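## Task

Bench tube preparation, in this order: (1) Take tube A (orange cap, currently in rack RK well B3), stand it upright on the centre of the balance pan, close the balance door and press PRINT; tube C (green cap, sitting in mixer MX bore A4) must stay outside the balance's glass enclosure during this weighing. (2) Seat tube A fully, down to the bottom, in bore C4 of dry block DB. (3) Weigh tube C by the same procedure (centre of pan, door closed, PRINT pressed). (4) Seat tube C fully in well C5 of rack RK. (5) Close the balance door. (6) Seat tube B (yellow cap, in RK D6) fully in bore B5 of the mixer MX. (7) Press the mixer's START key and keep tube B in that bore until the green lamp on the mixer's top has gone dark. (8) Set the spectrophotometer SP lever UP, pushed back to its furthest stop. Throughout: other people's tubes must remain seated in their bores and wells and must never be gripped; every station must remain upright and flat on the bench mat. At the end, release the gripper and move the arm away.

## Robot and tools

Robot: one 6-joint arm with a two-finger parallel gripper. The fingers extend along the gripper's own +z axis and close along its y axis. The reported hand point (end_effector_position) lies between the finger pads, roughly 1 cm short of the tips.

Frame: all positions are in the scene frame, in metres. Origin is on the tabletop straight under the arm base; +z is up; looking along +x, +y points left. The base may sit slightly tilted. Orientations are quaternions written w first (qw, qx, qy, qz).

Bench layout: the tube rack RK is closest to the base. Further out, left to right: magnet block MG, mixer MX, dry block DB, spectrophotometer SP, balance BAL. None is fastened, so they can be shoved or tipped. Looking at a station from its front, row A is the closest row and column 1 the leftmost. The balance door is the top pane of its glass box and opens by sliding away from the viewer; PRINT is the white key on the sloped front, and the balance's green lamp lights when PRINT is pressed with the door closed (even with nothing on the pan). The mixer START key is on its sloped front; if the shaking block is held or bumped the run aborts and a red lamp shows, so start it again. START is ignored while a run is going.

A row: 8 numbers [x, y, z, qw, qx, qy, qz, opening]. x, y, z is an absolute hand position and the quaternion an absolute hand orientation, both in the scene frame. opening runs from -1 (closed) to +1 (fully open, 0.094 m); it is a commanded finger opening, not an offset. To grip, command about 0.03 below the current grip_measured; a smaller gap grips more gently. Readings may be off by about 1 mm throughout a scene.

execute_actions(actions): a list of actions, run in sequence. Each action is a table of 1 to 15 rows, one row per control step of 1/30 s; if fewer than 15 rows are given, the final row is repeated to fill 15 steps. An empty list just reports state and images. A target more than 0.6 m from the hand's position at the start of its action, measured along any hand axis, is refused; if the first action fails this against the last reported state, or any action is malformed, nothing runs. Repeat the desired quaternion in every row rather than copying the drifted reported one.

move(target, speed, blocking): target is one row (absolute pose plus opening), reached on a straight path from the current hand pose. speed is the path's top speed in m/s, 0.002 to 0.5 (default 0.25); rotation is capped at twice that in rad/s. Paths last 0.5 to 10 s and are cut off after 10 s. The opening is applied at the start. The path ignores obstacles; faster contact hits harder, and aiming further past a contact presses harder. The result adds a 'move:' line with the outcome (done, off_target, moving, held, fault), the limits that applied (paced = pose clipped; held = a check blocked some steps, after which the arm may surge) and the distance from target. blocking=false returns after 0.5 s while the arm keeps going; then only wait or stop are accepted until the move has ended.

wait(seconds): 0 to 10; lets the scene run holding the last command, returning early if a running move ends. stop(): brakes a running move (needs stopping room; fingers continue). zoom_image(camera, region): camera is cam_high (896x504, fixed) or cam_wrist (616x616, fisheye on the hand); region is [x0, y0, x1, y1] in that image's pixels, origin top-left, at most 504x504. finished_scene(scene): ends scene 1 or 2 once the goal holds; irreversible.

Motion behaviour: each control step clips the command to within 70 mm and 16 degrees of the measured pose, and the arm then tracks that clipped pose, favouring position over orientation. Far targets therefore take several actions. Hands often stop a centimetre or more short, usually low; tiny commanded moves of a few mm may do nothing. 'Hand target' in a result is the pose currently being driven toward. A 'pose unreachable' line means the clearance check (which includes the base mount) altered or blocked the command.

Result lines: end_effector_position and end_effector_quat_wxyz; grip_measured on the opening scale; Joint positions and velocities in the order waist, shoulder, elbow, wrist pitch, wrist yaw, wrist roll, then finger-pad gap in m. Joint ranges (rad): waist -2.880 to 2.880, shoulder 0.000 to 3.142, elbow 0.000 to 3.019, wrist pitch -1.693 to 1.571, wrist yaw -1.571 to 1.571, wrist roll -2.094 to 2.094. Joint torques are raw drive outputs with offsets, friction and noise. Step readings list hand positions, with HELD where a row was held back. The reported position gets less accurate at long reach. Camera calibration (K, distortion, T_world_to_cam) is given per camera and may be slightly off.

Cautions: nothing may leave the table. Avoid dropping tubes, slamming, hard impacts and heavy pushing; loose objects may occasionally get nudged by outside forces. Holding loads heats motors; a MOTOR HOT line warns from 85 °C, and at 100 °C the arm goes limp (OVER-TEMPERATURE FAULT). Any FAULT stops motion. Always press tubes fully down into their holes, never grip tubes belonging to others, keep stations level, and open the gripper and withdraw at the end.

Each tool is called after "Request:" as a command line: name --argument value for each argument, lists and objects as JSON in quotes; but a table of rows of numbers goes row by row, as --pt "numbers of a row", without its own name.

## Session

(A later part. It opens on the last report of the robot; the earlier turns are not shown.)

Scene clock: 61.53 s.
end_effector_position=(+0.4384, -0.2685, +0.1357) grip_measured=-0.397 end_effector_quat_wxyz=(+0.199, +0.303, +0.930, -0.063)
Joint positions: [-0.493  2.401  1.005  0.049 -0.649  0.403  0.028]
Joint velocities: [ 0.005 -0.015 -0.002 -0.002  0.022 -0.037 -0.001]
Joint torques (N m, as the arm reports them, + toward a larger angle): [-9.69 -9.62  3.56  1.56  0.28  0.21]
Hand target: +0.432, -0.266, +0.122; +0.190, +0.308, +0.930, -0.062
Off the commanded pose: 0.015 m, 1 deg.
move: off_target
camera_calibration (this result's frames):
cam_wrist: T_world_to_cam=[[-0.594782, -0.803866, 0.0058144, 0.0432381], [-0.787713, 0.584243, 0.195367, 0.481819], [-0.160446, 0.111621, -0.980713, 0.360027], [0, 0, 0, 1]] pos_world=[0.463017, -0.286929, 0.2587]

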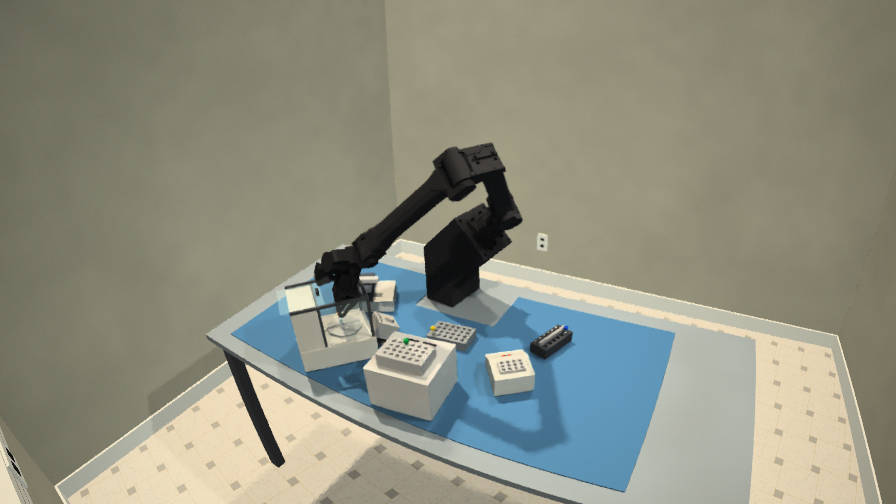

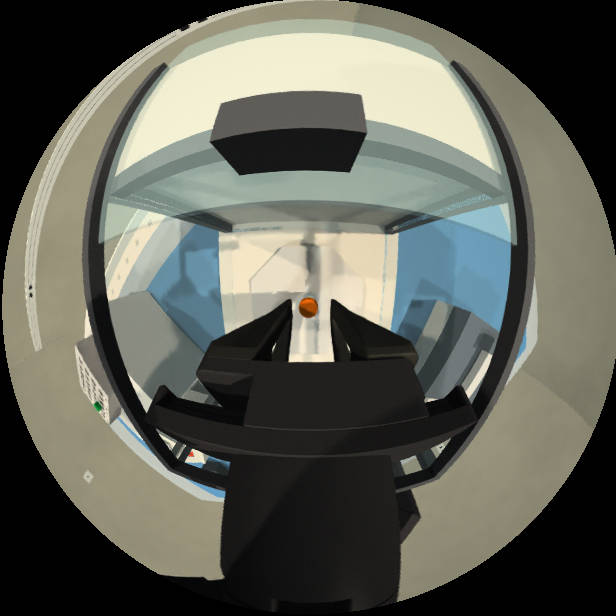

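Request:
move --target '[0.439,-0.266,0.121,0.19,0.308,0.93,-0.062,-0.4]' --speed 0.03

Scene clock: 62.57 s.
end_effector_position=(+0.4383, -0.2659, +0.1313) grip_measured=-0.397 end_effector_quat_wxyz=(+0.195, +0.305, +0.930, -0.062)
Joint positions: [-0.483  2.404  1.005  0.049 -0.648  0.414  0.028]
Joint velocities: [-0.005  0.005  0.007 -0.007  0.007  0.066  0.001]
Joint torques (N m, as the arm reports them, + toward a larger angle): [-9.93 -9.06  4.86  1.36  0.28  0.2 ]
Hand target: +0.439, -0.266, +0.121; +0.190, +0.308, +0.930, -0.062
Off the commanded pose: 0.010 m, 1 deg.
move: done
camera_calibration (this result's frames):
cam_wrist: T_world_to_cam=[[-0.598489, -0.801105, 0.00647, 0.0475193], [-0.783694, 0.58712, 0.202768, 0.479138], [-0.166237, 0.116284, -0.979205, 0.358968], [0, 0, 0, 1]] pos_world=[0.463611, -0.284986, 0.254042]

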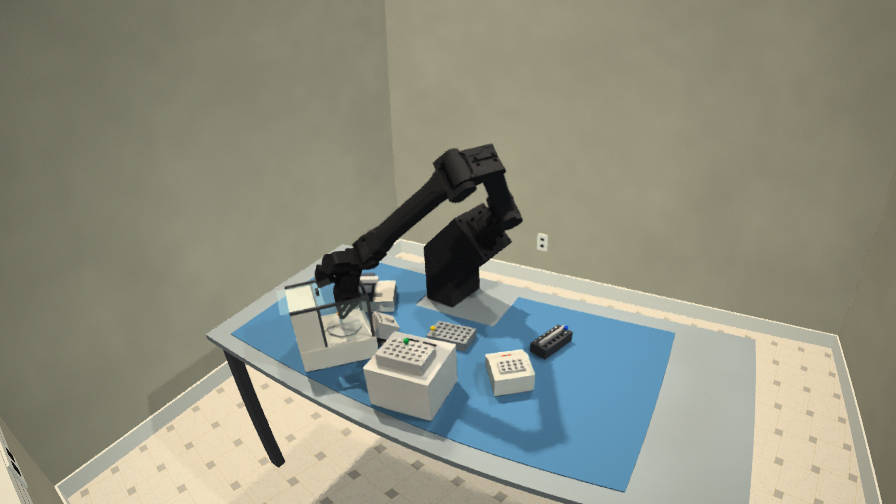

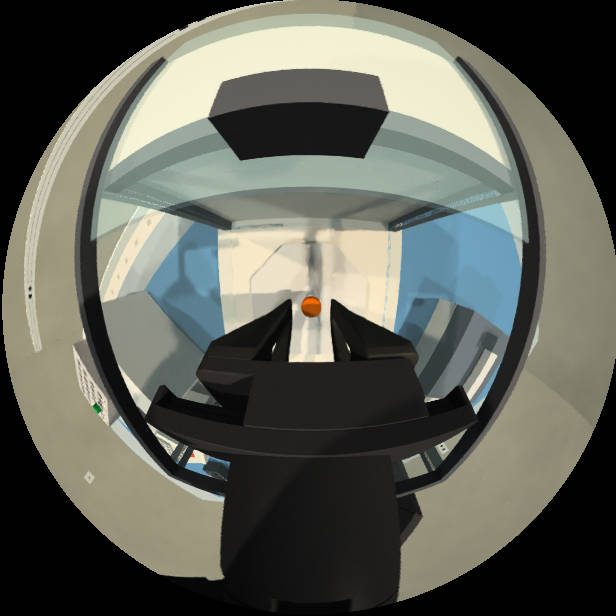

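Request:
move --target '[0.4435,-0.2695,0.1235,0.203,0.307,0.927,-0.067,-0.4]' --speed 0.03

Scene clock: 63.40 s.
end_effector_position=(+0.4428, -0.2690, +0.1338) grip_measured=-0.397 end_effector_quat_wxyz=(+0.206, +0.305, +0.927, -0.068)
Joint positions: [-0.483  2.404  1.005  0.075 -0.634  0.429  0.028]
Joint velocities: [-0.015  0.005 -0.002  0.002 -0.051 -0.037  0.   ]
Joint torques (N m, as the arm reports them, + toward a larger angle): [-10.08  -9.31   4.7    1.7    0.29   0.23]
Hand target: +0.443, -0.269, +0.124; +0.203, +0.307, +0.927, -0.067
Off the commanded pose: 0.010 m, 0 deg.
move: done
camera_calibration (this result's frames):
cam_wrist: T_world_to_cam=[[-0.599496, -0.800319, 0.00970739, 0.0479457], [-0.786466, 0.591284, 0.17848, 0.489609], [-0.148581, 0.0993634, -0.983896, 0.35077], [0, 0, 0, 1]] pos_world=[0.465922, -0.285979, 0.25727]

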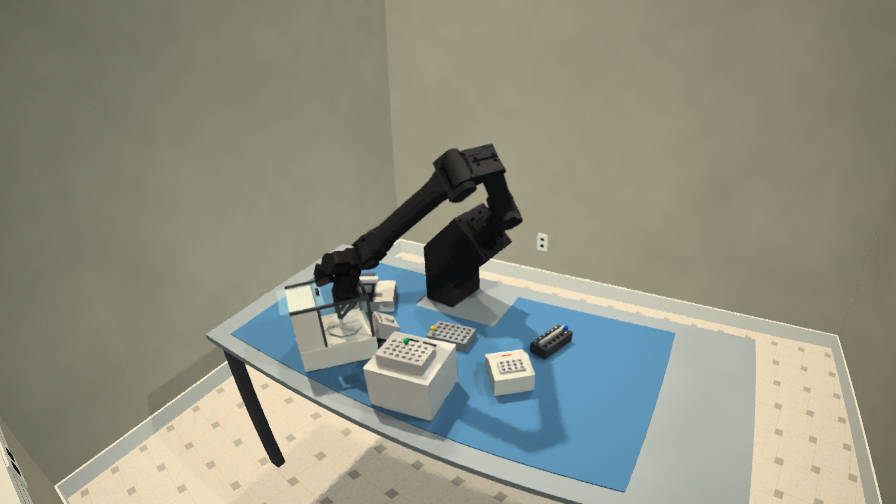

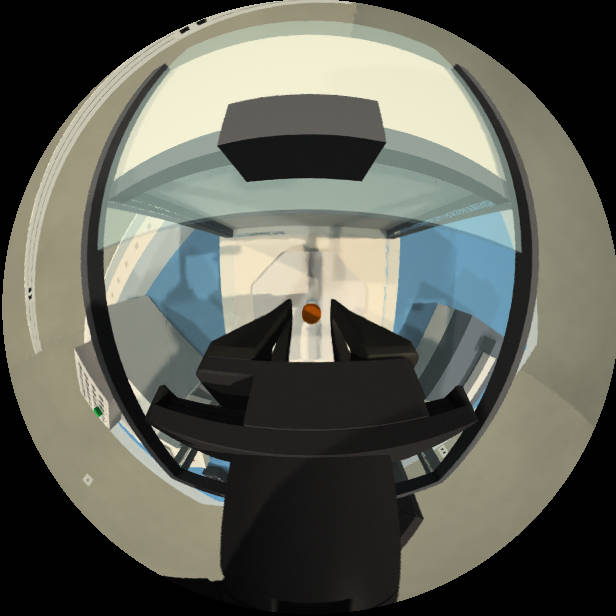

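Request:
execute_actions --actions '[[[0.4435,-0.2695,0.1235,0.203,0.307,0.927,-0.067,-0.5],[0.4435,-0.2695,0.1235,0.203,0.307,0.927,-0.067,-0.56],[0.4435,-0.2695,0.1235,0.203,0.307,0.927,-0.067,-0.62],[0.4435,-0.2695,0.1235,0.203,0.307,0.927,-0.067,-0.66],[0.4435,-0.2695,0.1235,0.203,0.307,0.927,-0.067,-0.69],[0.4435,-0.2695,0.1235,0.203,0.307,0.927,-0.067,-0.71],[0.4435,-0.2695,0.1235,0.203,0.307,0.927,-0.067,-0.73],[0.4435,-0.2695,0.1235,0.203,0.307,0.927,-0.067,-0.745],[0.4435,-0.2695,0.1235,0.203,0.307,0.927,-0.067,-0.76],[0.4435,-0.2695,0.1235,0.203,0.307,0.927,-0.067,-0.775],[0.4435,-0.2695,0.1235,0.203,0.307,0.927,-0.067,-0.785]]]'

Request:
move --target '[0.452,-0.274,0.185,0.203,0.307,0.927,-0.067,-0.785]' --speed 0.08

Request:
move --target '[0.452,-0.274,0.315,0.203,0.307,0.927,-0.067,-0.785]' --speed 0.15

Request:
move --target '[0.36,0.20,0.30,0.203,-0.293,0.932,0.064,-0.785]' --speed 0.3

Request:
move --target '[0.36,0.22,0.17,0.203,-0.293,0.932,0.064,-0.785]' --speed 0.15

Scene clock: 65.10 s.
end_effector_position=(+0.4428, -0.2690, +0.1338) grip_measured=-0.769 end_effector_quat_wxyz=(+0.206, +0.306, +0.927, -0.067)
Joint positions: [-0.483  2.404  1.005  0.075 -0.634  0.432  0.011]
Joint velocities: [-0.015 -0.005 -0.012 -0.002  0.022 -0.051  0.001]
Joint torques (N m, as the arm reports them, + toward a larger angle): [-10.11  -9.34   4.71   1.72   0.29   0.19]
Hand target: +0.443, -0.269, +0.124; +0.203, +0.307, +0.927, -0.067
Off the commanded pose: 0.010 m, 0 deg.
Step readings (end_effector_position):
0: (+0.4428, -0.2690, +0.1338)
1: (+0.4428, -0.2690, +0.1338)
2: (+0.4428, -0.2690, +0.1338)
4: (+0.4428, -0.2690, +0.1338)
8: (+0.4428, -0.2690, +0.1338)
15: end_effector_position above
camera_calibration (this result's frames):
cam_wrist: T_world_to_cam=[[-0.601436, -0.798875, 0.00857636, 0.0493447], [-0.785153, 0.593022, 0.178493, 0.489493], [-0.147679, 0.100618, -0.983904, 0.350709], [0, 0, 0, 1]] pos_world=[0.465798, -0.286148, 0.25727]

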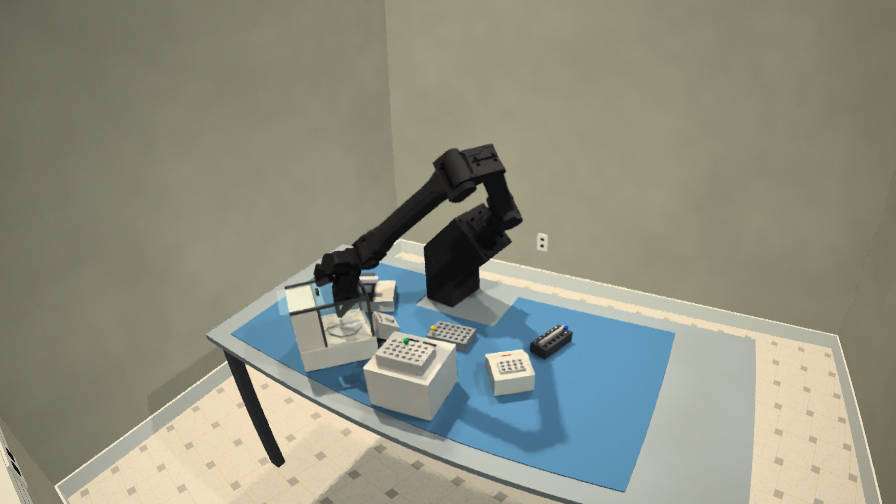

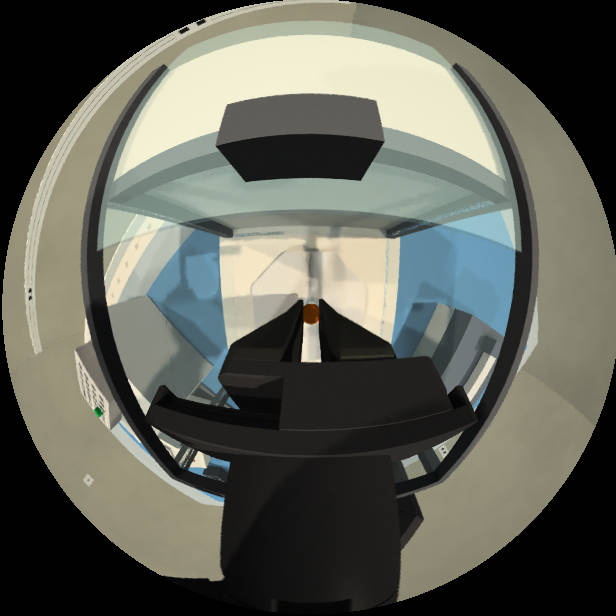

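Scene clock: 66.13 s.
end_effector_position=(+0.4378, -0.2710, +0.1758) grip_measured=-0.769 end_effector_quat_wxyz=(+0.194, +0.321, +0.925, -0.067)
Joint positions: [-0.554  2.332  1.021 -0.097 -0.646  0.353  0.011]
Joint velocities: [ 0.005  0.015 -0.012 -0.007  0.022  0.022 -0.003]
Joint torques (N m, as the arm reports them, + toward a larger angle): [-12.53 -11.21   7.6    0.37   0.1   -0.15]
Hand target: +0.452, -0.274, +0.186; +0.203, +0.307, +0.927, -0.068
Off the commanded pose: 0.017 m, 2 deg.
move: off_target
camera_calibration (this result's frames):
cam_wrist: T_world_to_cam=[[-0.625487, -0.780189, 0.00845481, 0.0599792], [-0.763077, 0.613956, 0.201921, 0.471108], [-0.162728, 0.119847, -0.979365, 0.402452], [0, 0, 0, 1]] pos_world=[0.462498, -0.290677, 0.298514]

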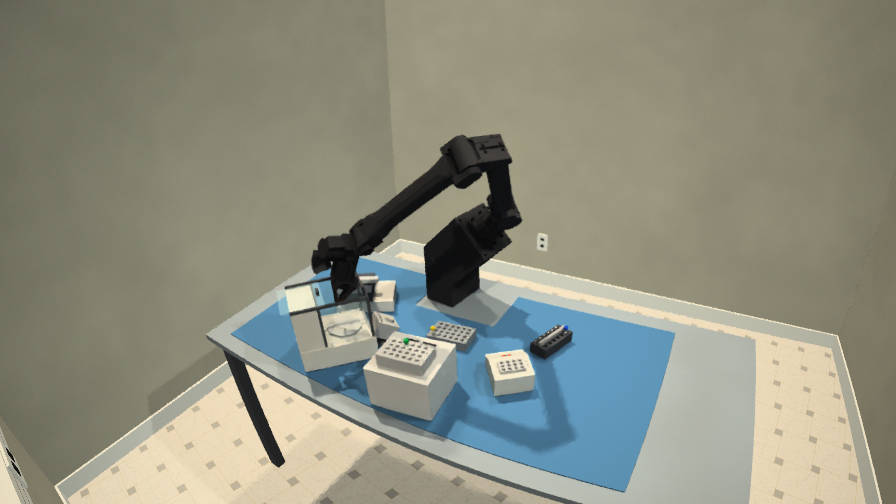

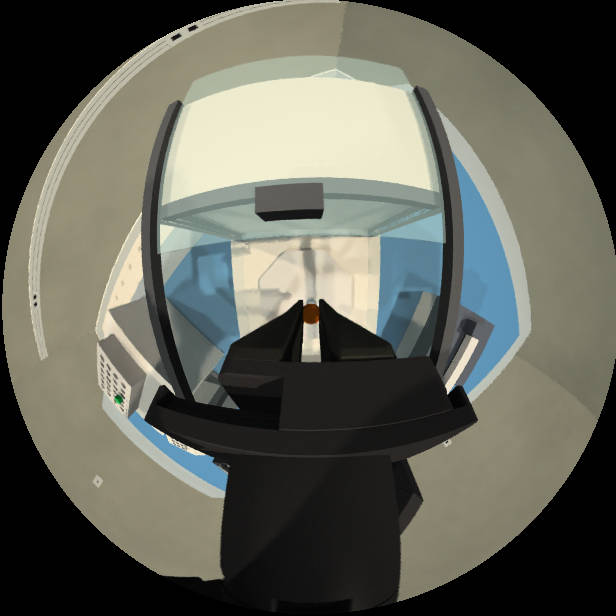

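Scene clock: 67.47 s.
end_effector_position=(+0.4363, -0.2712, +0.3049) grip_measured=-0.769 end_effector_quat_wxyz=(+0.194, +0.324, +0.923, -0.066)
Joint positions: [-0.734  2.156  1.118 -0.509 -0.664  0.135  0.011]
Joint velocities: [-0.015 -0.015 -0.007 -0.002 -0.037 -0.022 -0.001]
Joint torques (N m, as the arm reports them, + toward a larger angle): [-10.68 -10.08  10.53   0.68   0.08  -0.13]
Hand target: +0.450, -0.274, +0.317; +0.203, +0.308, +0.927, -0.070
Off the commanded pose: 0.019 m, 2 deg.
move: off_target
camera_calibration (this result's frames):
cam_wrist: T_world_to_cam=[[-0.630942, -0.775813, 0.00511686, 0.0624032], [-0.759109, 0.618692, 0.202422, 0.443403], [-0.160208, 0.123832, -0.979285, 0.528669], [0, 0, 0, 1]] pos_world=[0.460661, -0.291383, 0.427644]

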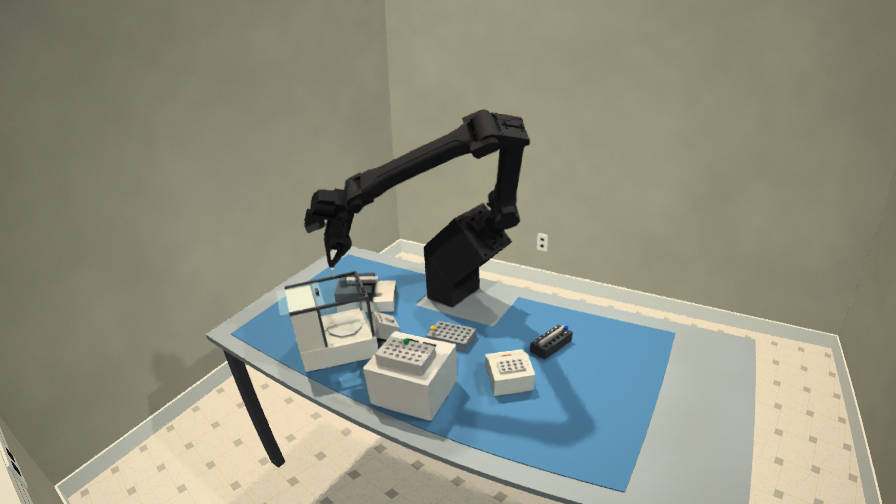

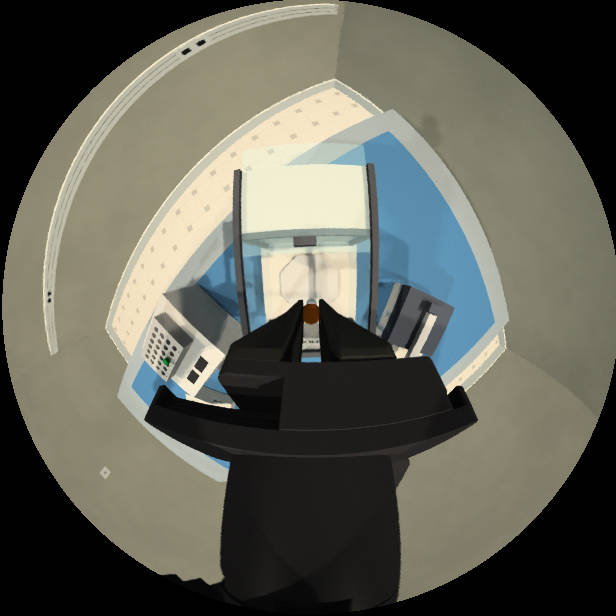

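Scene clock: 70.00 s.
end_effector_position=(+0.3577, +0.2093, +0.3022) grip_measured=-0.769 end_effector_quat_wxyz=(+0.209, -0.301, +0.928, +0.070)
Joint positions: [-0.128  1.014  0.59  -0.458 -0.996 -0.185  0.011]
Joint velocities: [ 0.005 -0.005  0.002 -0.012 -0.007  0.007 -0.001]
Joint torques (N m, as the arm reports them, + toward a larger angle): [-2.96 -1.06  6.79  1.15  0.07  0.2 ]
Hand target: +0.358, +0.209, +0.300; +0.207, -0.293, +0.931, +0.071
Off the commanded pose: 0.010 m, 1 deg.
move: done
camera_calibration (this result's frames):
cam_wrist: T_world_to_cam=[[0.58122, -0.813722, 0.00633451, -0.0404616], [-0.802376, -0.571785, 0.171041, 0.361175], [-0.135558, -0.104495, -0.985244, 0.494701], [0, 0, 0, 1]] pos_world=[0.380376, 0.225283, 0.425882]

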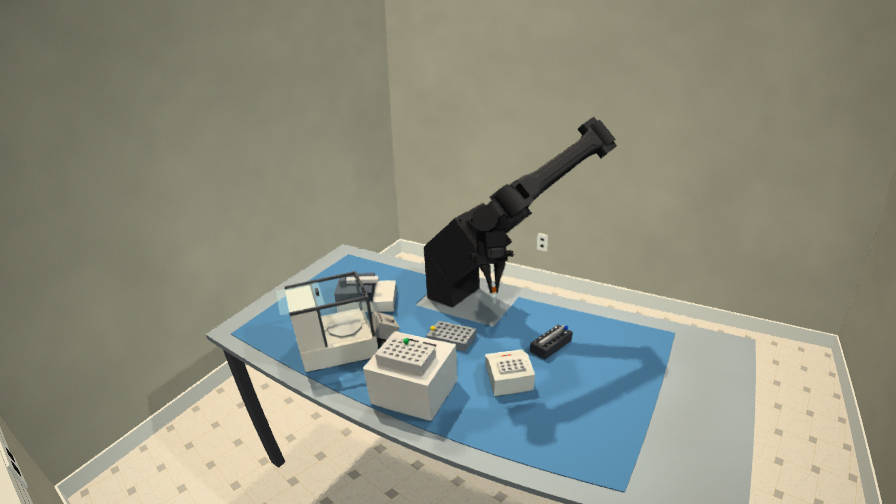

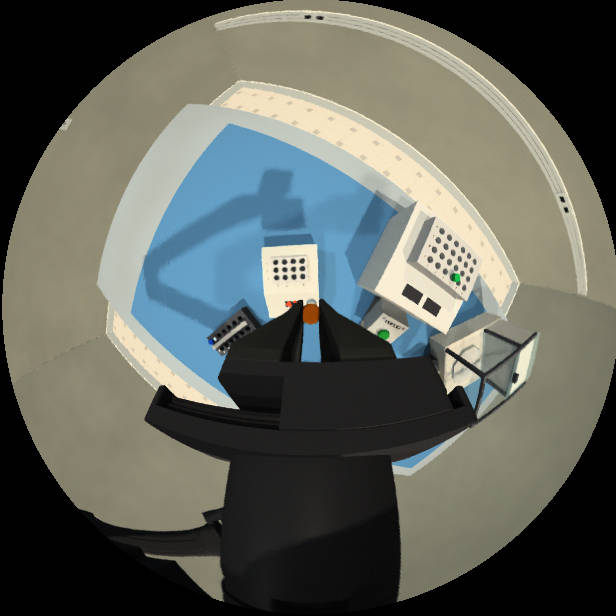

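Scene clock: 71.37 s.
end_effector_position=(+0.3626, +0.2223, +0.1710) grip_measured=-0.769 end_effector_quat_wxyz=(+0.205, -0.298, +0.930, +0.066)
Joint positions: [ 0.224  1.276  0.466  0.196 -0.728  0.178  0.011]
Joint velocities: [-0.005 -0.005  0.012  0.002 -0.007  0.037 -0.   ]
Joint torques (N m, as the arm reports them, + toward a larger angle): [-3.96 -5.22  3.32  1.54  0.21  0.12]
Hand target: +0.361, +0.222, +0.168; +0.205, -0.291, +0.932, +0.069
Off the commanded pose: 0.004 m, 1 deg.
move: done
camera_calibration (this result's frames):
cam_wrist: T_world_to_cam=[[0.573868, -0.818888, 0.00985583, -0.0286813], [-0.806413, -0.562946, 0.181076, 0.392757], [-0.142733, -0.111862, -0.98342, 0.37137], [0, 0, 0, 1]] pos_world=[0.386191, 0.239157, 0.294377]

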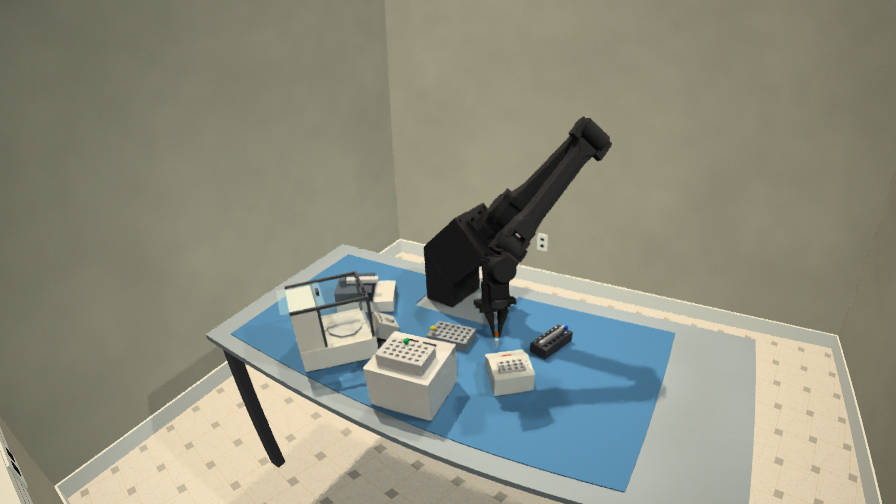

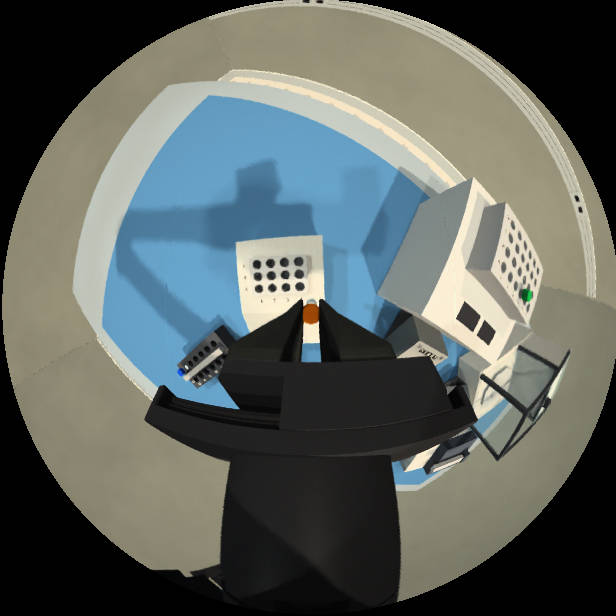

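Request:
move --target '[0.389,0.255,0.125,0.203,-0.293,0.932,0.064,-0.785]' --speed 0.08

Request:
zoom_image --camera "cam_wrist" --region '[230,190,410,370]'

Scene clock: 72.77 s.
end_effector_position=(+0.3829, +0.2482, +0.1268) grip_measured=-0.769 end_effector_quat_wxyz=(+0.200, -0.293, +0.933, +0.060)
Joint positions: [ 0.348  1.41   0.55   0.278 -0.618  0.263  0.011]
Joint velocities: [ 0.005 -0.005  0.007  0.002 -0.037  0.037 -0.001]
Joint torques (N m, as the arm reports them, + toward a larger angle): [-4.3  -5.6   4.1   1.89  0.25  0.13]
Hand target: +0.388, +0.256, +0.124; +0.203, -0.292, +0.932, +0.066
Off the commanded pose: 0.009 m, 1 deg.
move: done
camera_calibration (this result's frames):
cam_wrist: T_world_to_cam=[[0.563165, -0.826196, 0.0156622, -0.0135454], [-0.811985, -0.549761, 0.196067, 0.428634], [-0.153379, -0.123136, -0.980465, 0.34024], [0, 0, 0, 1]] pos_world=[0.407858, 0.266351, 0.249764]

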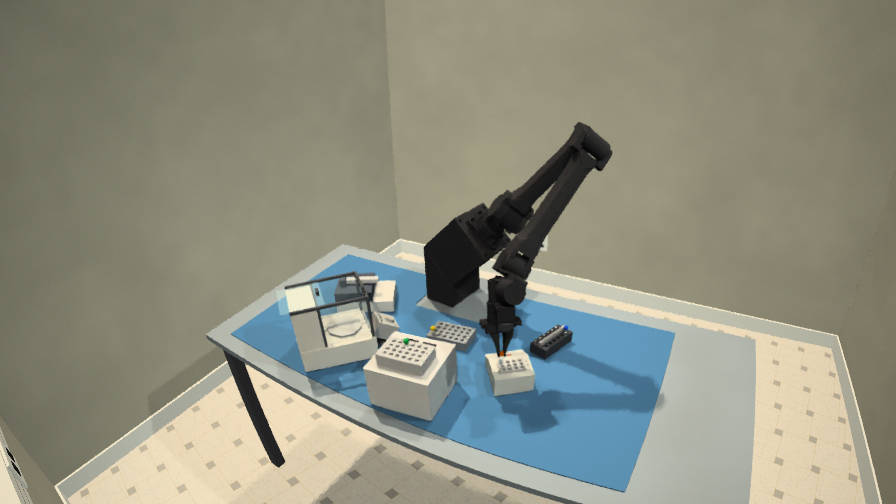

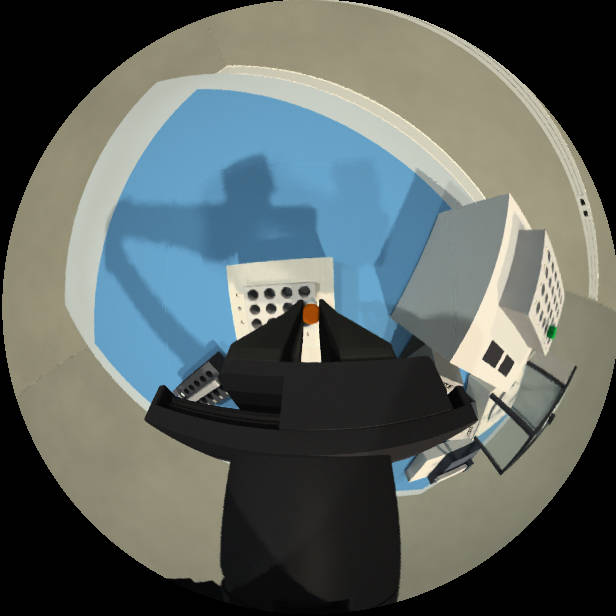

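Region (230, 190, 410, 370) of cam_wrist's 616x616 image, scaled by 2.800, with more detail than that image has.

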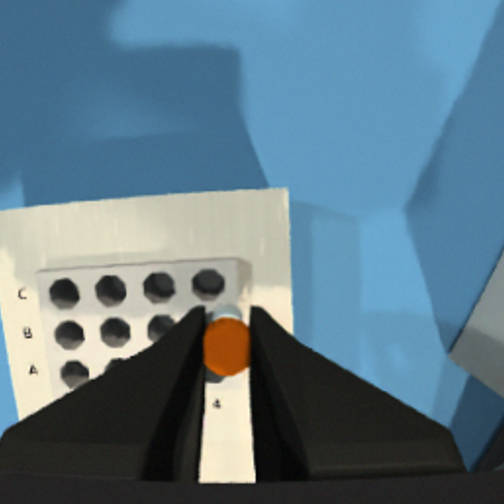

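Request:
move --target '[0.3925,0.266,0.123,0.203,-0.293,0.932,0.064,-0.785]' --speed 0.04

Request:
zoom_image --camera "cam_wrist" --region '[230,190,410,370]'

Scene clock: 73.83 s.
end_effector_position=(+0.3899, +0.2602, +0.1268) grip_measured=-0.769 end_effector_quat_wxyz=(+0.206, -0.297, +0.930, +0.061)
Joint positions: [ 0.364  1.41   0.573  0.278 -0.601  0.273  0.011]
Joint velocities: [-0.015 -0.015 -0.022 -0.007 -0.007 -0.081  0.001]
Joint torques (N m, as the arm reports them, + toward a larger angle): [-4.3  -7.2   4.11  0.88  0.25  0.14]
Hand target: +0.392, +0.266, +0.123; +0.203, -0.293, +0.932, +0.064
Off the commanded pose: 0.007 m, 1 deg.
move: done
camera_calibration (this result's frames):
cam_wrist: T_world_to_cam=[[0.571162, -0.820605, 0.0195269, -0.0125475], [-0.809085, -0.558813, 0.18196, 0.443975], [-0.138405, -0.119727, -0.983112, 0.336375], [0, 0, 0, 1]] pos_world=[0.412937, 0.278076, 0.250154]

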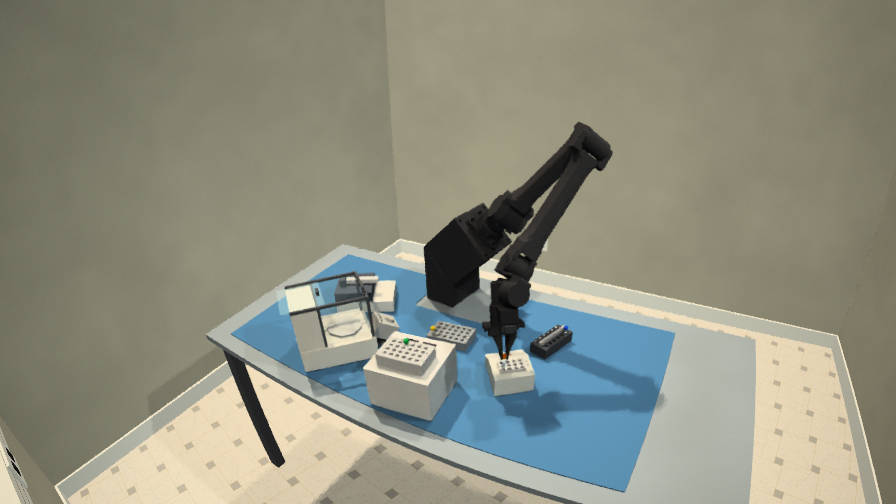

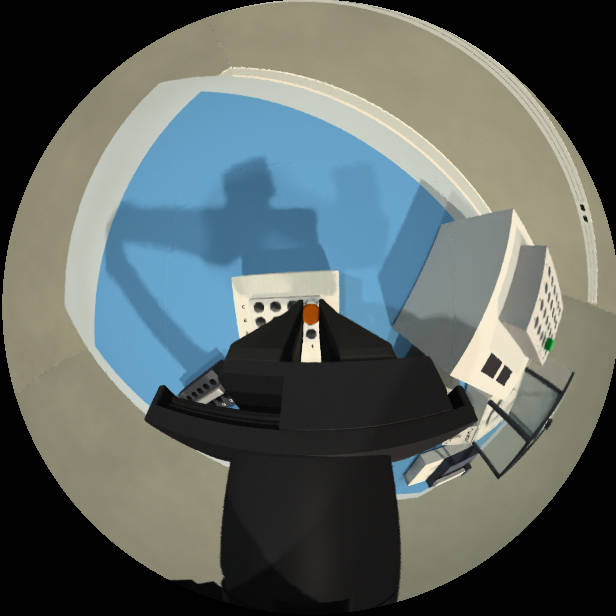

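Region (230, 190, 410, 370) of cam_wrist's 616x616 image, scaled by 2.800, with more detail than that image has.

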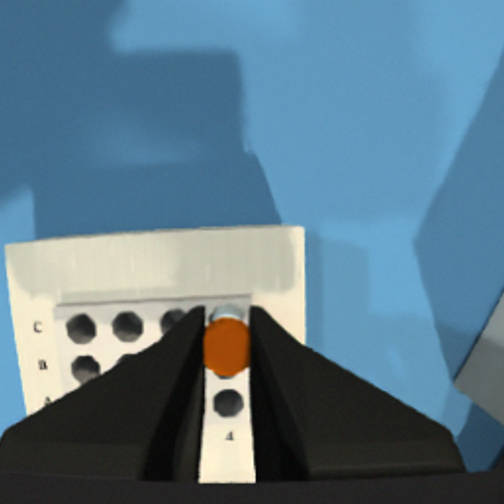

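Request:
move --target '[0.384,0.261,0.108,0.2,-0.293,0.932,0.066,-0.785]' --speed 0.02

Request:
zoom_image --camera "cam_wrist" --region '[230,190,410,370]'

Scene clock: 75.27 s.
end_effector_position=(+0.3902, +0.2626, +0.1184) grip_measured=-0.769 end_effector_quat_wxyz=(+0.210, -0.299, +0.929, +0.063)
Joint positions: [ 0.383  1.435  0.573  0.321 -0.587  0.287  0.011]
Joint velocities: [ 0.005 -0.005  0.002  0.017 -0.007 -0.022 -0.   ]
Joint torques (N m, as the arm reports them, + toward a larger angle): [-3.85 -6.07  2.34  1.74  0.22  0.17]
Hand target: +0.384, +0.261, +0.108; +0.200, -0.293, +0.933, +0.066
Off the commanded pose: 0.012 m, 1 deg.
move: off_target
camera_calibration (this result's frames):
cam_wrist: T_world_to_cam=[[0.574782, -0.818118, 0.0175608, -0.0124808], [-0.807565, -0.563641, 0.173632, 0.448686], [-0.132154, -0.113982, -0.984654, 0.324665], [0, 0, 0, 1]] pos_world=[0.412422, 0.279693, 0.241996]

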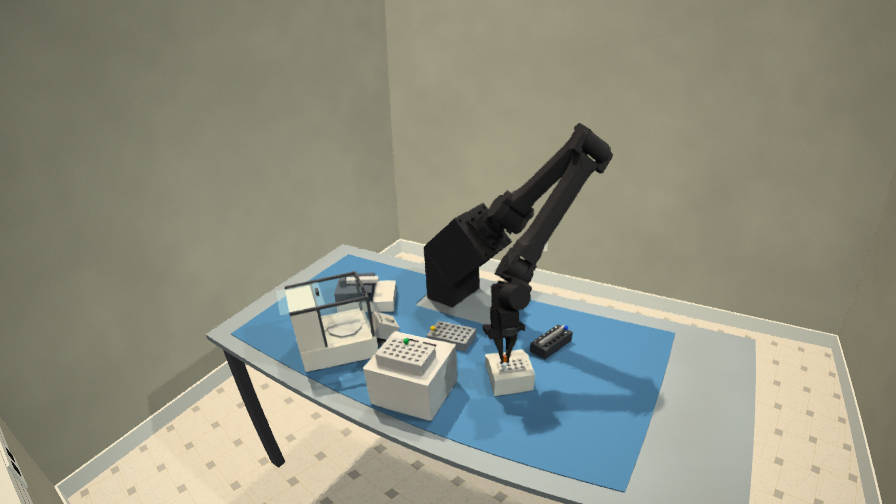

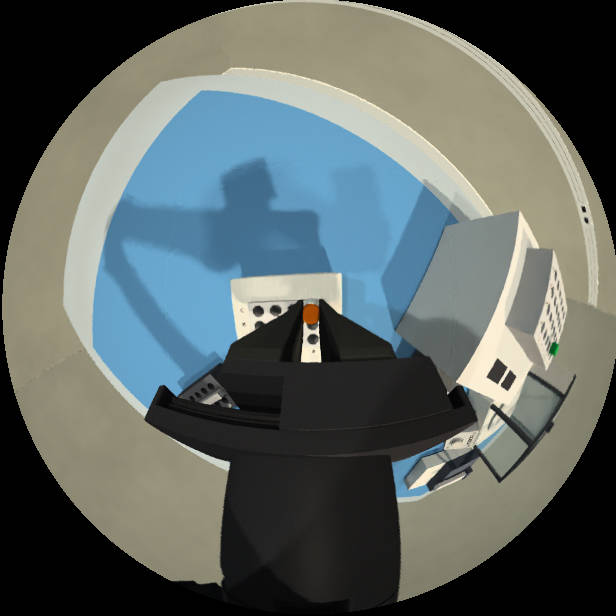

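Region (230, 190, 410, 370) of cam_wrist's 616x616 image, scaled by 2.800, with more detail than that image has.

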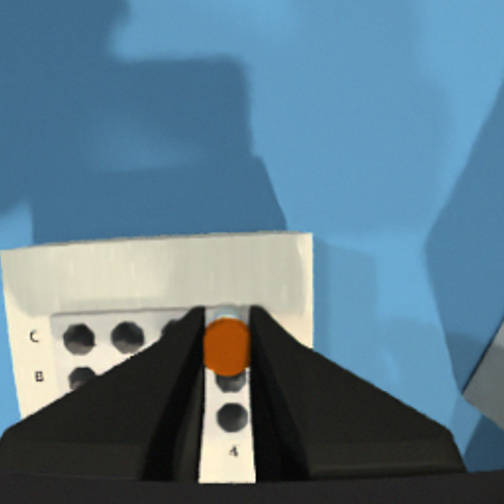

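Lateral good; drag inward ~5 mm.

Request:
move --target '[0.379,0.2575,0.109,0.197,-0.293,0.933,0.064,-0.785]' --speed 0.015

Request:
zoom_image --camera "cam_wrist" --region '[230,190,410,370]'

Scene clock: 76.73 s.
end_effector_position=(+0.3895, +0.2617, +0.1181) grip_measured=-0.769 end_effector_quat_wxyz=(+0.209, -0.298, +0.929, +0.063)
Joint positions: [ 0.383  1.435  0.571  0.321 -0.586  0.288  0.011]
Joint velocities: [-0.005 -0.005  0.002 -0.017  0.051 -0.022  0.   ]
Joint torques (N m, as the arm reports them, + toward a larger angle): [-4.06 -6.89  1.46  1.43  0.19  0.11]
Hand target: +0.379, +0.257, +0.109; +0.197, -0.293, +0.933, +0.064
Off the commanded pose: 0.015 m, 2 deg.
move: off_target
camera_calibration (this result's frames):
cam_wrist: T_world_to_cam=[[0.573162, -0.819254, 0.0175337, -0.0118084], [-0.80849, -0.561886, 0.175011, 0.447436], [-0.133527, -0.114486, -0.98441, 0.324834], [0, 0, 0, 1]] pos_world=[0.411889, 0.278922, 0.241671]

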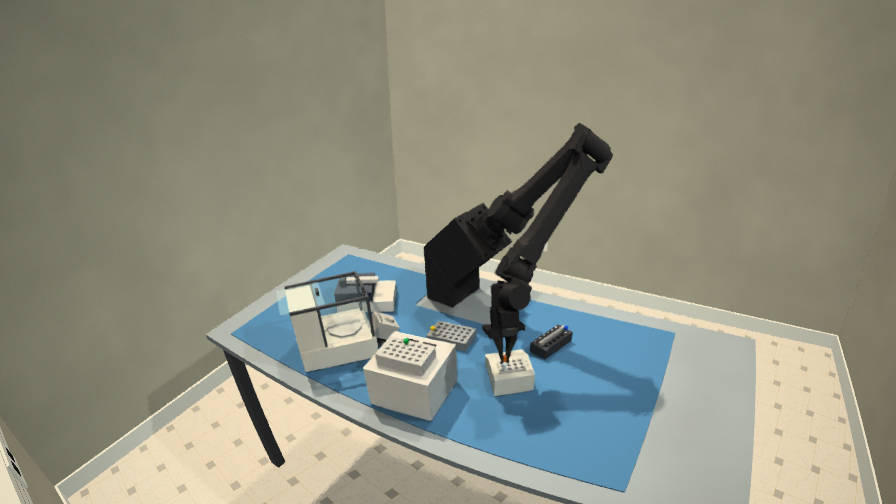

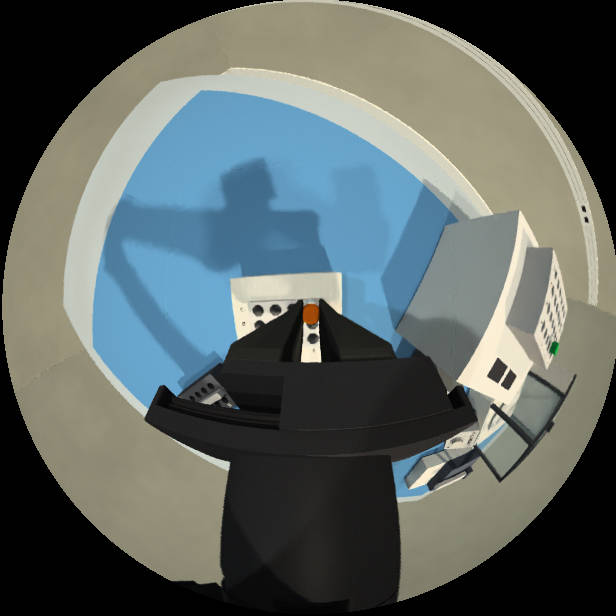

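Region (230, 190, 410, 370) of cam_wrist's 616x616 image, scaled by 2.800, with more detail than that image has.

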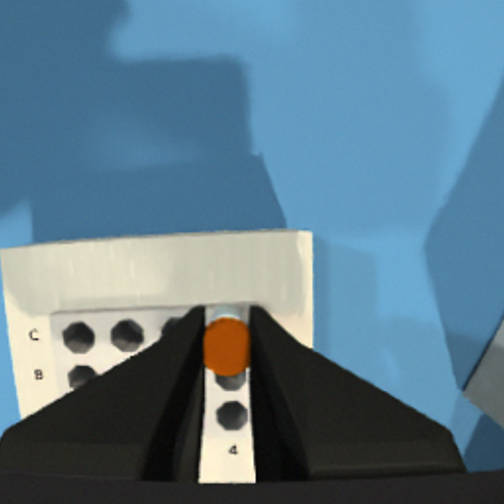

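Request:
move --target '[0.376,0.2545,0.110,0.197,-0.293,0.933,0.064,-0.785]' --speed 0.015

Request:
zoom_image --camera "cam_wrist" --region '[230,190,410,370]'

Scene clock: 78.30 s.
end_effector_position=(+0.3872, +0.2600, +0.1178) grip_measured=-0.769 end_effector_quat_wxyz=(+0.210, -0.298, +0.929, +0.063)
Joint positions: [ 0.383  1.435  0.562  0.332 -0.586  0.288  0.011]
Joint velocities: [ 0.015  0.015 -0.002 -0.012 -0.022 -0.022  0.   ]
Joint torques (N m, as the arm reports them, + toward a larger angle): [-4.16 -7.03  1.21  1.21  0.08  0.09]
Hand target: +0.376, +0.254, +0.110; +0.197, -0.293, +0.933, +0.064
Off the commanded pose: 0.015 m, 2 deg.
move: off_target
camera_calibration (this result's frames):
cam_wrist: T_world_to_cam=[[0.574274, -0.818475, 0.0175702, -0.012597], [-0.807971, -0.563186, 0.173221, 0.445039], [-0.131882, -0.113672, -0.984726, 0.323253], [0, 0, 0, 1]] pos_world=[0.409444, 0.277074, 0.241447]

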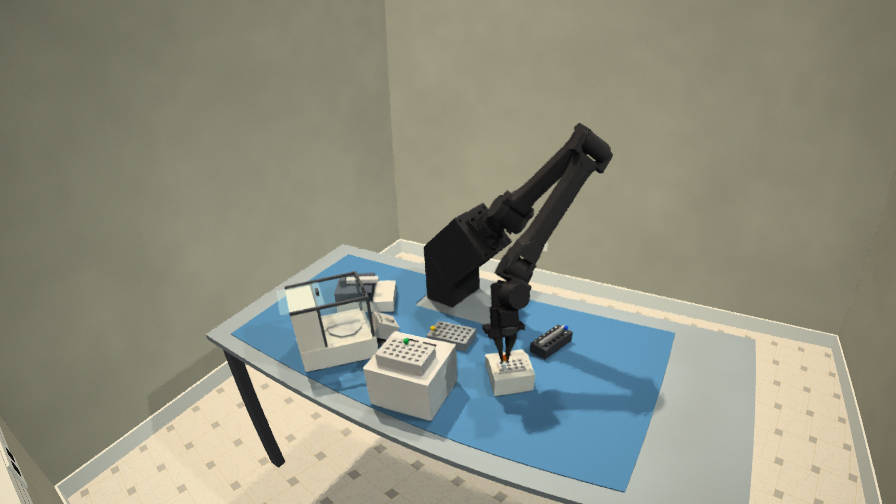

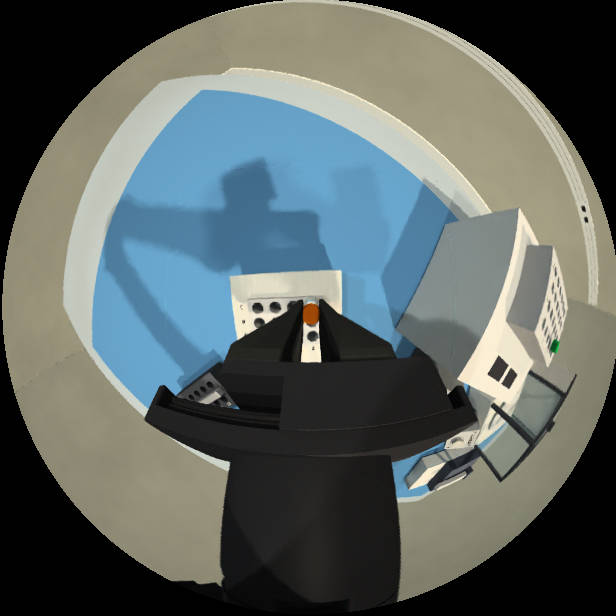

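Region (230, 190, 410, 370) of cam_wrist's 616x616 image, scaled by 2.800, with more detail than that image has.

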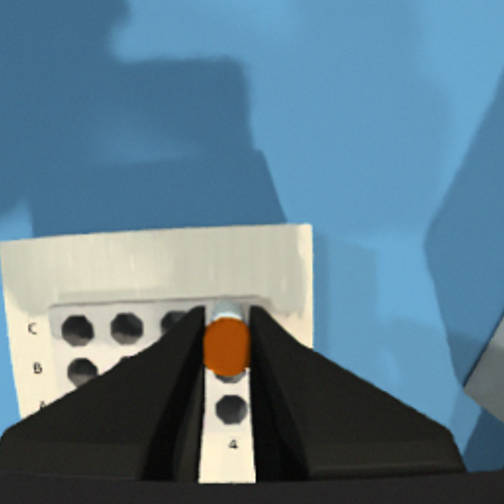

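Request:
move --target '[0.3745,0.2535,0.121,0.19,-0.293,0.935,0.062,-0.785]' --speed 0.02

Request:
zoom_image --camera "cam_wrist" --region '[230,190,410,370]'

Scene clock: 79.87 s.
end_effector_position=(+0.3766, +0.2578, +0.1183) grip_measured=-0.769 end_effector_quat_wxyz=(+0.191, -0.291, +0.935, +0.066)
Joint positions: [ 0.382  1.414  0.554  0.283 -0.608  0.288  0.011]
Joint velocities: [-0.015 -0.015 -0.012 -0.012 -0.022 -0.051 -0.001]
Joint torques (N m, as the arm reports them, + toward a larger angle): [-5.97 -8.32  2.01  0.43  0.07 -0.14]
Hand target: +0.375, +0.253, +0.121; +0.190, -0.293, +0.935, +0.062
Off the commanded pose: 0.005 m, 1 deg.
move: done
camera_calibration (this result's frames):
cam_wrist: T_world_to_cam=[[0.563278, -0.826265, -0.00193618, 0.000161328], [-0.807984, -0.551303, 0.20791, 0.427948], [-0.172856, -0.115547, -0.978146, 0.337202], [0, 0, 0, 1]] pos_world=[0.403972, 0.275025, 0.240859]

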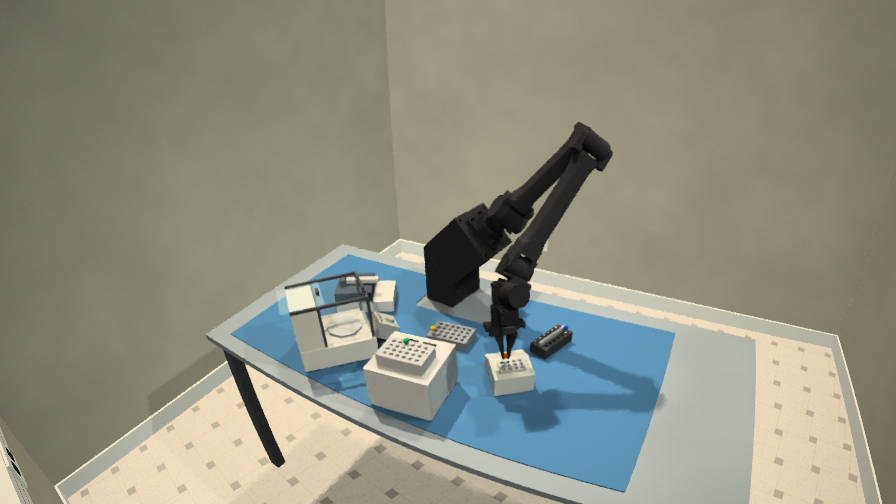

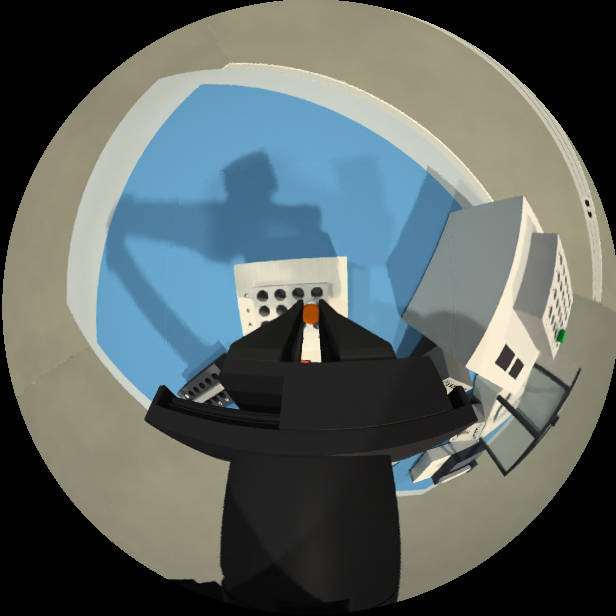

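Region (230, 190, 410, 370) of cam_wrist's 616x616 image, scaled by 2.800, with more detail than that image has.

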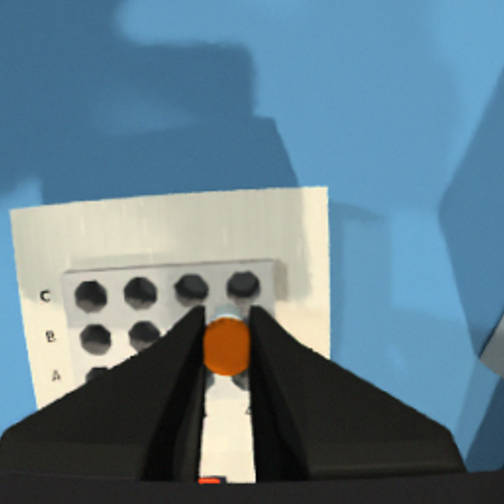

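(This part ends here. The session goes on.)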